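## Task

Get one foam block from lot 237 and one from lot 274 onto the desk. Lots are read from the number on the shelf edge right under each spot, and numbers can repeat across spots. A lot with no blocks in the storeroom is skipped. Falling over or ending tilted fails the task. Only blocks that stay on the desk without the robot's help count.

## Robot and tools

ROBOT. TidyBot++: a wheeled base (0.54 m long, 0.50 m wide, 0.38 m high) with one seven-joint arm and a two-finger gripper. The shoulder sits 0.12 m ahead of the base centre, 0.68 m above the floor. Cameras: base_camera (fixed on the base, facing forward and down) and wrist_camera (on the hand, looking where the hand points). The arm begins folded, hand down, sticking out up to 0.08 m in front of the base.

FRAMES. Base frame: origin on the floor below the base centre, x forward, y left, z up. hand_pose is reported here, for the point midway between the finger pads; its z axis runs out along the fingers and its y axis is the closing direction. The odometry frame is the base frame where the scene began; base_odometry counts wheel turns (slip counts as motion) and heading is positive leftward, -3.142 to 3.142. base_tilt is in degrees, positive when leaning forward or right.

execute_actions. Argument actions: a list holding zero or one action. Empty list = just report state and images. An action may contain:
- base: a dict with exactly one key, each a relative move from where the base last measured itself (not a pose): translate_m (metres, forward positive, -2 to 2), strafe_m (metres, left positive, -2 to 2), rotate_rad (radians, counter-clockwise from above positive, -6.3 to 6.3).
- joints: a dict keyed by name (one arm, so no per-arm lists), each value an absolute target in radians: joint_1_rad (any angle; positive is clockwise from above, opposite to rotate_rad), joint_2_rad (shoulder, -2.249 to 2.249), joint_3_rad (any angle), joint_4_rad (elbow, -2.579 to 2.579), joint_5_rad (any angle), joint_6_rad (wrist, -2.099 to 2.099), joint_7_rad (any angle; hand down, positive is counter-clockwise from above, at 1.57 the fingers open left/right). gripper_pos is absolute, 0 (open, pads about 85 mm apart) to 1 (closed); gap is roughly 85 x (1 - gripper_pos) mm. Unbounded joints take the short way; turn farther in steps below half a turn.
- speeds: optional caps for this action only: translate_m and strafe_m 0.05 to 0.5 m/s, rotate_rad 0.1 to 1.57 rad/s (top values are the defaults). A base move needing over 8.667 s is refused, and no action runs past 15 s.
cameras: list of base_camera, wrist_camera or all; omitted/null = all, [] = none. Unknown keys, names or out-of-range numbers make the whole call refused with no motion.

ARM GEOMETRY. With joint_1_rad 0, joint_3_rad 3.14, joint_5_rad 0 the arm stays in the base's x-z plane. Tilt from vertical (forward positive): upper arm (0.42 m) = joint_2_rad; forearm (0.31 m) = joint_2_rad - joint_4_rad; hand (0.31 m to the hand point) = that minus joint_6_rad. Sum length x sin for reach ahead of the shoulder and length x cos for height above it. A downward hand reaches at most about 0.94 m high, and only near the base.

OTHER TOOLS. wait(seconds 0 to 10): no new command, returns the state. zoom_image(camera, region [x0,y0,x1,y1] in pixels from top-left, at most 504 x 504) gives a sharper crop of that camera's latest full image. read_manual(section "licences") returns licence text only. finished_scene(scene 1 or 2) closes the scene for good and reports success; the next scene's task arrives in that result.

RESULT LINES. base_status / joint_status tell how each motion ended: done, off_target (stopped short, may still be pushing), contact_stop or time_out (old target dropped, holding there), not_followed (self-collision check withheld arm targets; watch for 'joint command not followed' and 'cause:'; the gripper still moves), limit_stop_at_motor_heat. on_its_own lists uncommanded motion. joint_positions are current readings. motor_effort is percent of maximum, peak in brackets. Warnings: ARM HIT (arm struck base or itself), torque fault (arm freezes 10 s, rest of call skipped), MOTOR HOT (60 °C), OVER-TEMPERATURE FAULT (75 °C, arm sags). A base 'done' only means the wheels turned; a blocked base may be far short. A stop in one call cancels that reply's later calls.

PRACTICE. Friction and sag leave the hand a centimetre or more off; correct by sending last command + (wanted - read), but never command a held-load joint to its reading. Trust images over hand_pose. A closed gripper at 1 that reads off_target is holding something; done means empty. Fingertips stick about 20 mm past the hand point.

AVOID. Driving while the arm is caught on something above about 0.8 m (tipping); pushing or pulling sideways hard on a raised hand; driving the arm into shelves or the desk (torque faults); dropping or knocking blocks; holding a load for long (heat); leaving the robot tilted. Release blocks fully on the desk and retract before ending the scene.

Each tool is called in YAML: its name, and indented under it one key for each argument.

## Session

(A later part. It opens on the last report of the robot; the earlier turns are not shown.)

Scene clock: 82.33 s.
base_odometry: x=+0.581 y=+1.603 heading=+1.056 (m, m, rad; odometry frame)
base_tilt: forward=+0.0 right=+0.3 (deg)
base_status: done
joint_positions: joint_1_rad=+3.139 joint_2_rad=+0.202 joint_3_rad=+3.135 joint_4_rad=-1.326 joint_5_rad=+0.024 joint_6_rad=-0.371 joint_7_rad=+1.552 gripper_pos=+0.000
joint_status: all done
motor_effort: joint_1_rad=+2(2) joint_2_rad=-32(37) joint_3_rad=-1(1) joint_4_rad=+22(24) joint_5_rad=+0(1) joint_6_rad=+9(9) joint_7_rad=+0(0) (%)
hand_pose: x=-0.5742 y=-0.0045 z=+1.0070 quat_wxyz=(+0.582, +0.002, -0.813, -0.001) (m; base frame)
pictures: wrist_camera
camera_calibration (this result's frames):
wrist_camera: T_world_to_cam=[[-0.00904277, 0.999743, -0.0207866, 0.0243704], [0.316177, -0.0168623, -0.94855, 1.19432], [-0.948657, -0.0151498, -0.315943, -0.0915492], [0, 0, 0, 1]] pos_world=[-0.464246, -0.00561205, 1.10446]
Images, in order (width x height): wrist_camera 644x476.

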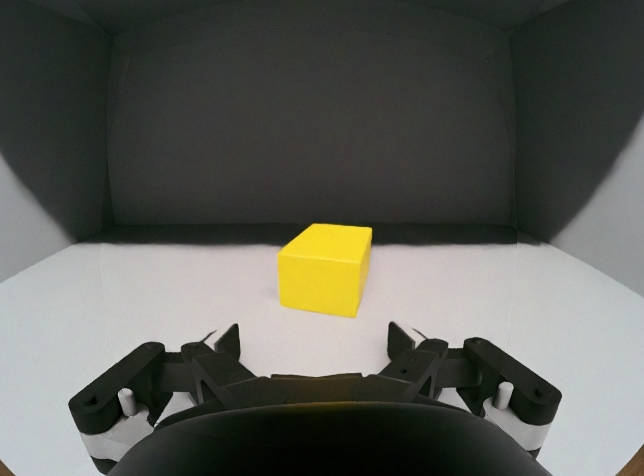

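execute_actions:
  actions:
    - {"base":{"translate_m":-0.08},"speeds":{"translate_m":0.1},"joints":{"joint_1_rad":3.165}}
  cameras: []

execute_actions:
  actions:
    - {"joints":{"gripper_pos":1}}
  cameras: []

execute_actions:
  actions:
    - {"joints":{"joint_2_rad":-0.3,"joint_4_rad":-1.65}}
  cameras: []

execute_actions:
  actions:
    - {"base":{"translate_m":0.22}}
  cameras: ["wrist_camera"]

Scene clock: 84.13 s.
base_odometry: x=+0.542 y=+1.533 heading=+1.057 (m, m, rad; odometry frame)
base_tilt: forward=+0.0 right=+0.3 (deg)
base_status: done
joint_positions: joint_1_rad=+3.157 joint_2_rad=+0.202 joint_3_rad=+3.135 joint_4_rad=-1.325 joint_5_rad=+0.024 joint_6_rad=-0.371 joint_7_rad=+1.552 gripper_pos=+0.000
joint_status: all done
motor_effort: joint_1_rad=+1(4) joint_2_rad=-34(36) joint_3_rad=-1(1) joint_4_rad=+22(22) joint_5_rad=+0(0) joint_6_rad=+9(9) joint_7_rad=+0(0) (%)
hand_pose: x=-0.5740 y=+0.0083 z=+1.0078 quat_wxyz=(+0.582, -0.005, -0.813, -0.007) (m; base frame)
pictures: none
No camera images: the call's "cameras" was empty. Leave "cameras" out to get every camera's image.

Scene clock: 85.23 s.
base_odometry: x=+0.542 y=+1.533 heading=+1.057 (m, m, rad; odometry frame)
base_tilt: forward=+0.0 right=+0.3 (deg)
base_status: not commanded
joint_positions: joint_1_rad=+3.157 joint_2_rad=+0.202 joint_3_rad=+3.135 joint_4_rad=-1.323 joint_5_rad=+0.024 joint_6_rad=-0.371 joint_7_rad=+1.552 gripper_pos=+0.303
joint_status: gripper_pos off_target (ended at +0.303, target +1.000)
motor_effort: joint_1_rad=+2(2) joint_2_rad=-33(35) joint_3_rad=-1(1) joint_4_rad=+22(23) joint_5_rad=+0(1) joint_6_rad=+9(10) joint_7_rad=+0(0) (%)
hand_pose: x=-0.5742 y=+0.0083 z=+1.0094 quat_wxyz=(+0.583, -0.005, -0.812, -0.007) (m; base frame)
pictures: none
No camera images: the call's "cameras" was empty. Leave "cameras" out to get every camera's image.

Scene clock: 86.97 s.
base_odometry: x=+0.542 y=+1.533 heading=+1.057 (m, m, rad; odometry frame)
base_tilt: forward=+0.0 right=+0.3 (deg)
base_status: not commanded
joint_positions: joint_1_rad=+3.157 joint_2_rad=-0.290 joint_3_rad=+3.135 joint_4_rad=-1.635 joint_5_rad=+0.024 joint_6_rad=-0.371 joint_7_rad=+1.552 gripper_pos=+0.303
joint_status: all done
motor_effort: joint_1_rad=+2(1) joint_2_rad=-12(34) joint_3_rad=+0(0) joint_4_rad=+23(23) joint_5_rad=+0(0) joint_6_rad=+10(10) joint_7_rad=+0(0) (%)
hand_pose: x=-0.3752 y=+0.0053 z=+1.1097 quat_wxyz=(+0.653, -0.004, -0.757, -0.008) (m; base frame)
pictures: none
No camera images: the call's "cameras" was empty. Leave "cameras" out to get every camera's image.

Scene clock: 88.73 s.
base_odometry: x=+0.651 y=+1.725 heading=+1.057 (m, m, rad; odometry frame)
base_tilt: forward=+0.1 right=+0.3 (deg)
base_status: done
joint_positions: joint_1_rad=+3.159 joint_2_rad=-0.299 joint_3_rad=+3.136 joint_4_rad=-1.638 joint_5_rad=+0.023 joint_6_rad=-0.373 joint_7_rad=+1.552 gripper_pos=+0.303
joint_status: not commanded
motor_effort: joint_1_rad=+1(0) joint_2_rad=-13(17) joint_3_rad=+0(1) joint_4_rad=+22(23) joint_5_rad=+0(1) joint_6_rad=+10(10) joint_7_rad=+1(0) (%)
hand_pose: x=-0.3710 y=+0.0066 z=+1.1122 quat_wxyz=(+0.655, -0.006, -0.755, -0.009) (m; base frame)
pictures: wrist_camera
camera_calibration (this result's frames):
wrist_camera: T_world_to_cam=[[0.00863576, 0.999793, -0.0184032, 0.0211496], [0.134052, -0.0193953, -0.990784, 1.20946], [-0.990937, 0.00608918, -0.134192, -0.0833071], [0, 0, 0, 1]] pos_world=[-0.244866, 0.00281987, 1.18753]
Images, in order (width x height): wrist_camera 644x476.

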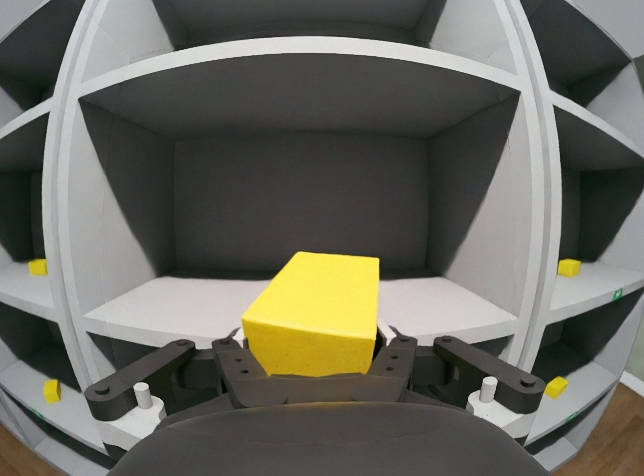

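execute_actions:
  actions:
    - {"base":{"strafe_m":1.89}}
  cameras: []

execute_actions:
  actions:
    - {"base":{"translate_m":-1.97}}
  cameras: []

execute_actions:
  actions:
    - {"base":{"strafe_m":-1.3},"joints":{"joint_2_rad":0.75,"joint_4_rad":-1.07,"joint_6_rad":0}}
  cameras: []

execute_actions:
  actions:
    - {"joints":{"joint_2_rad":0.84}}
  cameras: ["wrist_camera"]

Scene clock: 94.47 s.
base_odometry: x=-0.995 y=+2.655 heading=+1.057 (m, m, rad; odometry frame)
base_tilt: forward=+0.0 right=+0.3 (deg)
base_status: done
joint_positions: joint_1_rad=+3.160 joint_2_rad=-0.299 joint_3_rad=+3.136 joint_4_rad=-1.639 joint_5_rad=+0.023 joint_6_rad=-0.374 joint_7_rad=+1.552 gripper_pos=+0.303
joint_status: not commanded
motor_effort: joint_1_rad=+1(3) joint_2_rad=-13(13) joint_3_rad=-1(4) joint_4_rad=+23(23) joint_5_rad=+1(1) joint_6_rad=+10(10) joint_7_rad=+1(0) (%)
hand_pose: x=-0.3710 y=+0.0071 z=+1.1118 quat_wxyz=(+0.655, -0.006, -0.756, -0.009) (m; base frame)
pictures: none
No camera images: the call's "cameras" was empty. Leave "cameras" out to get every camera's image.

Scene clock: 99.70 s.
base_odometry: x=-1.965 y=+0.940 heading=+1.056 (m, m, rad; odometry frame)
base_tilt: forward=+0.1 right=+0.3 (deg)
base_status: done
joint_positions: joint_1_rad=+3.160 joint_2_rad=-0.299 joint_3_rad=+3.136 joint_4_rad=-1.640 joint_5_rad=+0.023 joint_6_rad=-0.375 joint_7_rad=+1.552 gripper_pos=+0.303
joint_status: not commanded
motor_effort: joint_1_rad=+2(1) joint_2_rad=-10(16) joint_3_rad=+0(0) joint_4_rad=+22(23) joint_5_rad=+0(0) joint_6_rad=+10(10) joint_7_rad=+0(0) (%)
hand_pose: x=-0.3710 y=+0.0071 z=+1.1109 quat_wxyz=(+0.654, -0.006, -0.756, -0.009) (m; base frame)
pictures: none
No camera images: the call's "cameras" was empty. Leave "cameras" out to get every camera's image.

Scene clock: 103.80 s.
base_odometry: x=-0.833 y=+0.300 heading=+1.056 (m, m, rad; odometry frame)
base_tilt: forward=+0.0 right=+0.3 (deg)
base_status: done
joint_positions: joint_1_rad=+3.161 joint_2_rad=+0.745 joint_3_rad=+3.136 joint_4_rad=-1.089 joint_5_rad=+0.023 joint_6_rad=-0.034 joint_7_rad=+1.552 gripper_pos=+0.303
joint_status: all done
motor_effort: joint_1_rad=+1(5) joint_2_rad=-52(54) joint_3_rad=-1(2) joint_4_rad=+22(24) joint_5_rad=+1(0) joint_6_rad=+10(11) joint_7_rad=+0(0) (%)
hand_pose: x=-0.7673 y=+0.0132 z=+0.8176 quat_wxyz=(+0.594, -0.006, -0.804, -0.005) (m; base frame)
pictures: none
No camera images: the call's "cameras" was empty. Leave "cameras" out to get every camera's image.

Scene clock: 104.87 s.
base_odometry: x=-0.833 y=+0.300 heading=+1.056 (m, m, rad; odometry frame)
base_tilt: forward=+0.0 right=+0.3 (deg)
base_status: not commanded
joint_positions: joint_1_rad=+3.161 joint_2_rad=+0.837 joint_3_rad=+3.136 joint_4_rad=-1.081 joint_5_rad=+0.023 joint_6_rad=-0.029 joint_7_rad=+1.552 gripper_pos=+0.303
joint_status: all done
motor_effort: joint_1_rad=+1(1) joint_2_rad=-54(56) joint_3_rad=-1(1) joint_4_rad=+22(23) joint_5_rad=+0(0) joint_6_rad=+9(9) joint_7_rad=+0(0) (%)
hand_pose: x=-0.7785 y=+0.0134 z=+0.7426 quat_wxyz=(+0.563, -0.006, -0.827, -0.004) (m; base frame)
pictures: wrist_camera
camera_calibration (this result's frames):
wrist_camera: T_world_to_cam=[[0.00930548, 0.999622, -0.0258646, 0.0171271], [0.360268, -0.0274801, -0.932444, 1.0309], [-0.932802, -0.000641346, -0.360387, -0.32346], [0, 0, 0, 1]] pos_world=[-0.673285, 0.0110013, 0.845132]
Images, in order (width x height): wrist_camera 644x476.

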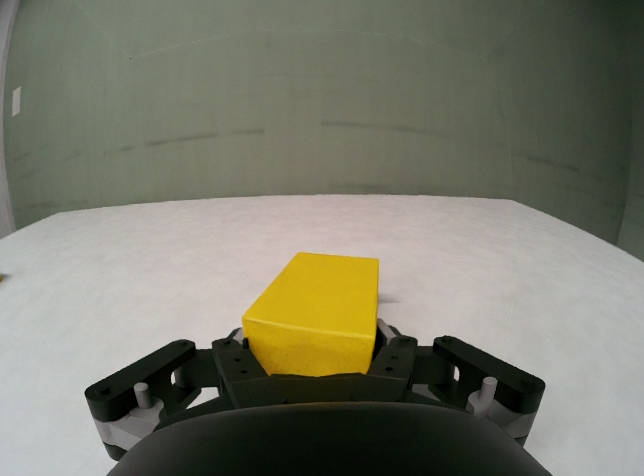

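execute_actions:
  actions:
    - {"joints":{"gripper_pos":0}}
  cameras: []

execute_actions:
  actions:
    - {"joints":{"joint_2_rad":0.6}}
  cameras: []

finished_scene:
  scene: 2

Scene clock: 106.23 s.
base_odometry: x=-0.833 y=+0.300 heading=+1.056 (m, m, rad; odometry frame)
base_tilt: forward=+0.0 right=+0.3 (deg)
base_status: not commanded
joint_positions: joint_1_rad=+3.161 joint_2_rad=+0.837 joint_3_rad=+3.136 joint_4_rad=-1.081 joint_5_rad=+0.023 joint_6_rad=-0.029 joint_7_rad=+1.552 gripper_pos=+0.000
joint_status: all done
motor_effort: joint_1_rad=+1(1) joint_2_rad=-52(54) joint_3_rad=-1(1) joint_4_rad=+21(21) joint_5_rad=+0(0) joint_6_rad=+9(9) joint_7_rad=+0(1) (%)
hand_pose: x=-0.7785 y=+0.0134 z=+0.7426 quat_wxyz=(+0.563, -0.006, -0.827, -0.004) (m; base frame)
pictures: none
No camera images: the call's "cameras" was empty. Leave "cameras" out to get every camera's image.

Scene clock: 107.77 s.
base_odometry: x=-0.833 y=+0.300 heading=+1.056 (m, m, rad; odometry frame)
base_tilt: forward=+0.0 right=+0.3 (deg)
base_status: not commanded
joint_positions: joint_1_rad=+3.161 joint_2_rad=+0.592 joint_3_rad=+3.136 joint_4_rad=-1.070 joint_5_rad=+0.023 joint_6_rad=-0.025 joint_7_rad=+1.552 gripper_pos=+0.000
joint_status: all done
motor_effort: joint_1_rad=+2(1) joint_2_rad=-46(57) joint_3_rad=-1(1) joint_4_rad=+23(23) joint_5_rad=+1(0) joint_6_rad=+10(10) joint_7_rad=+0(0) (%)
hand_pose: x=-0.7379 y=+0.0126 z=+0.9661 quat_wxyz=(+0.665, -0.005, -0.747, -0.006) (m; base frame)
pictures: none
No camera images: the call's "cameras" was empty. Leave "cameras" out to get every camera's image.

The scene is finished: the task was done.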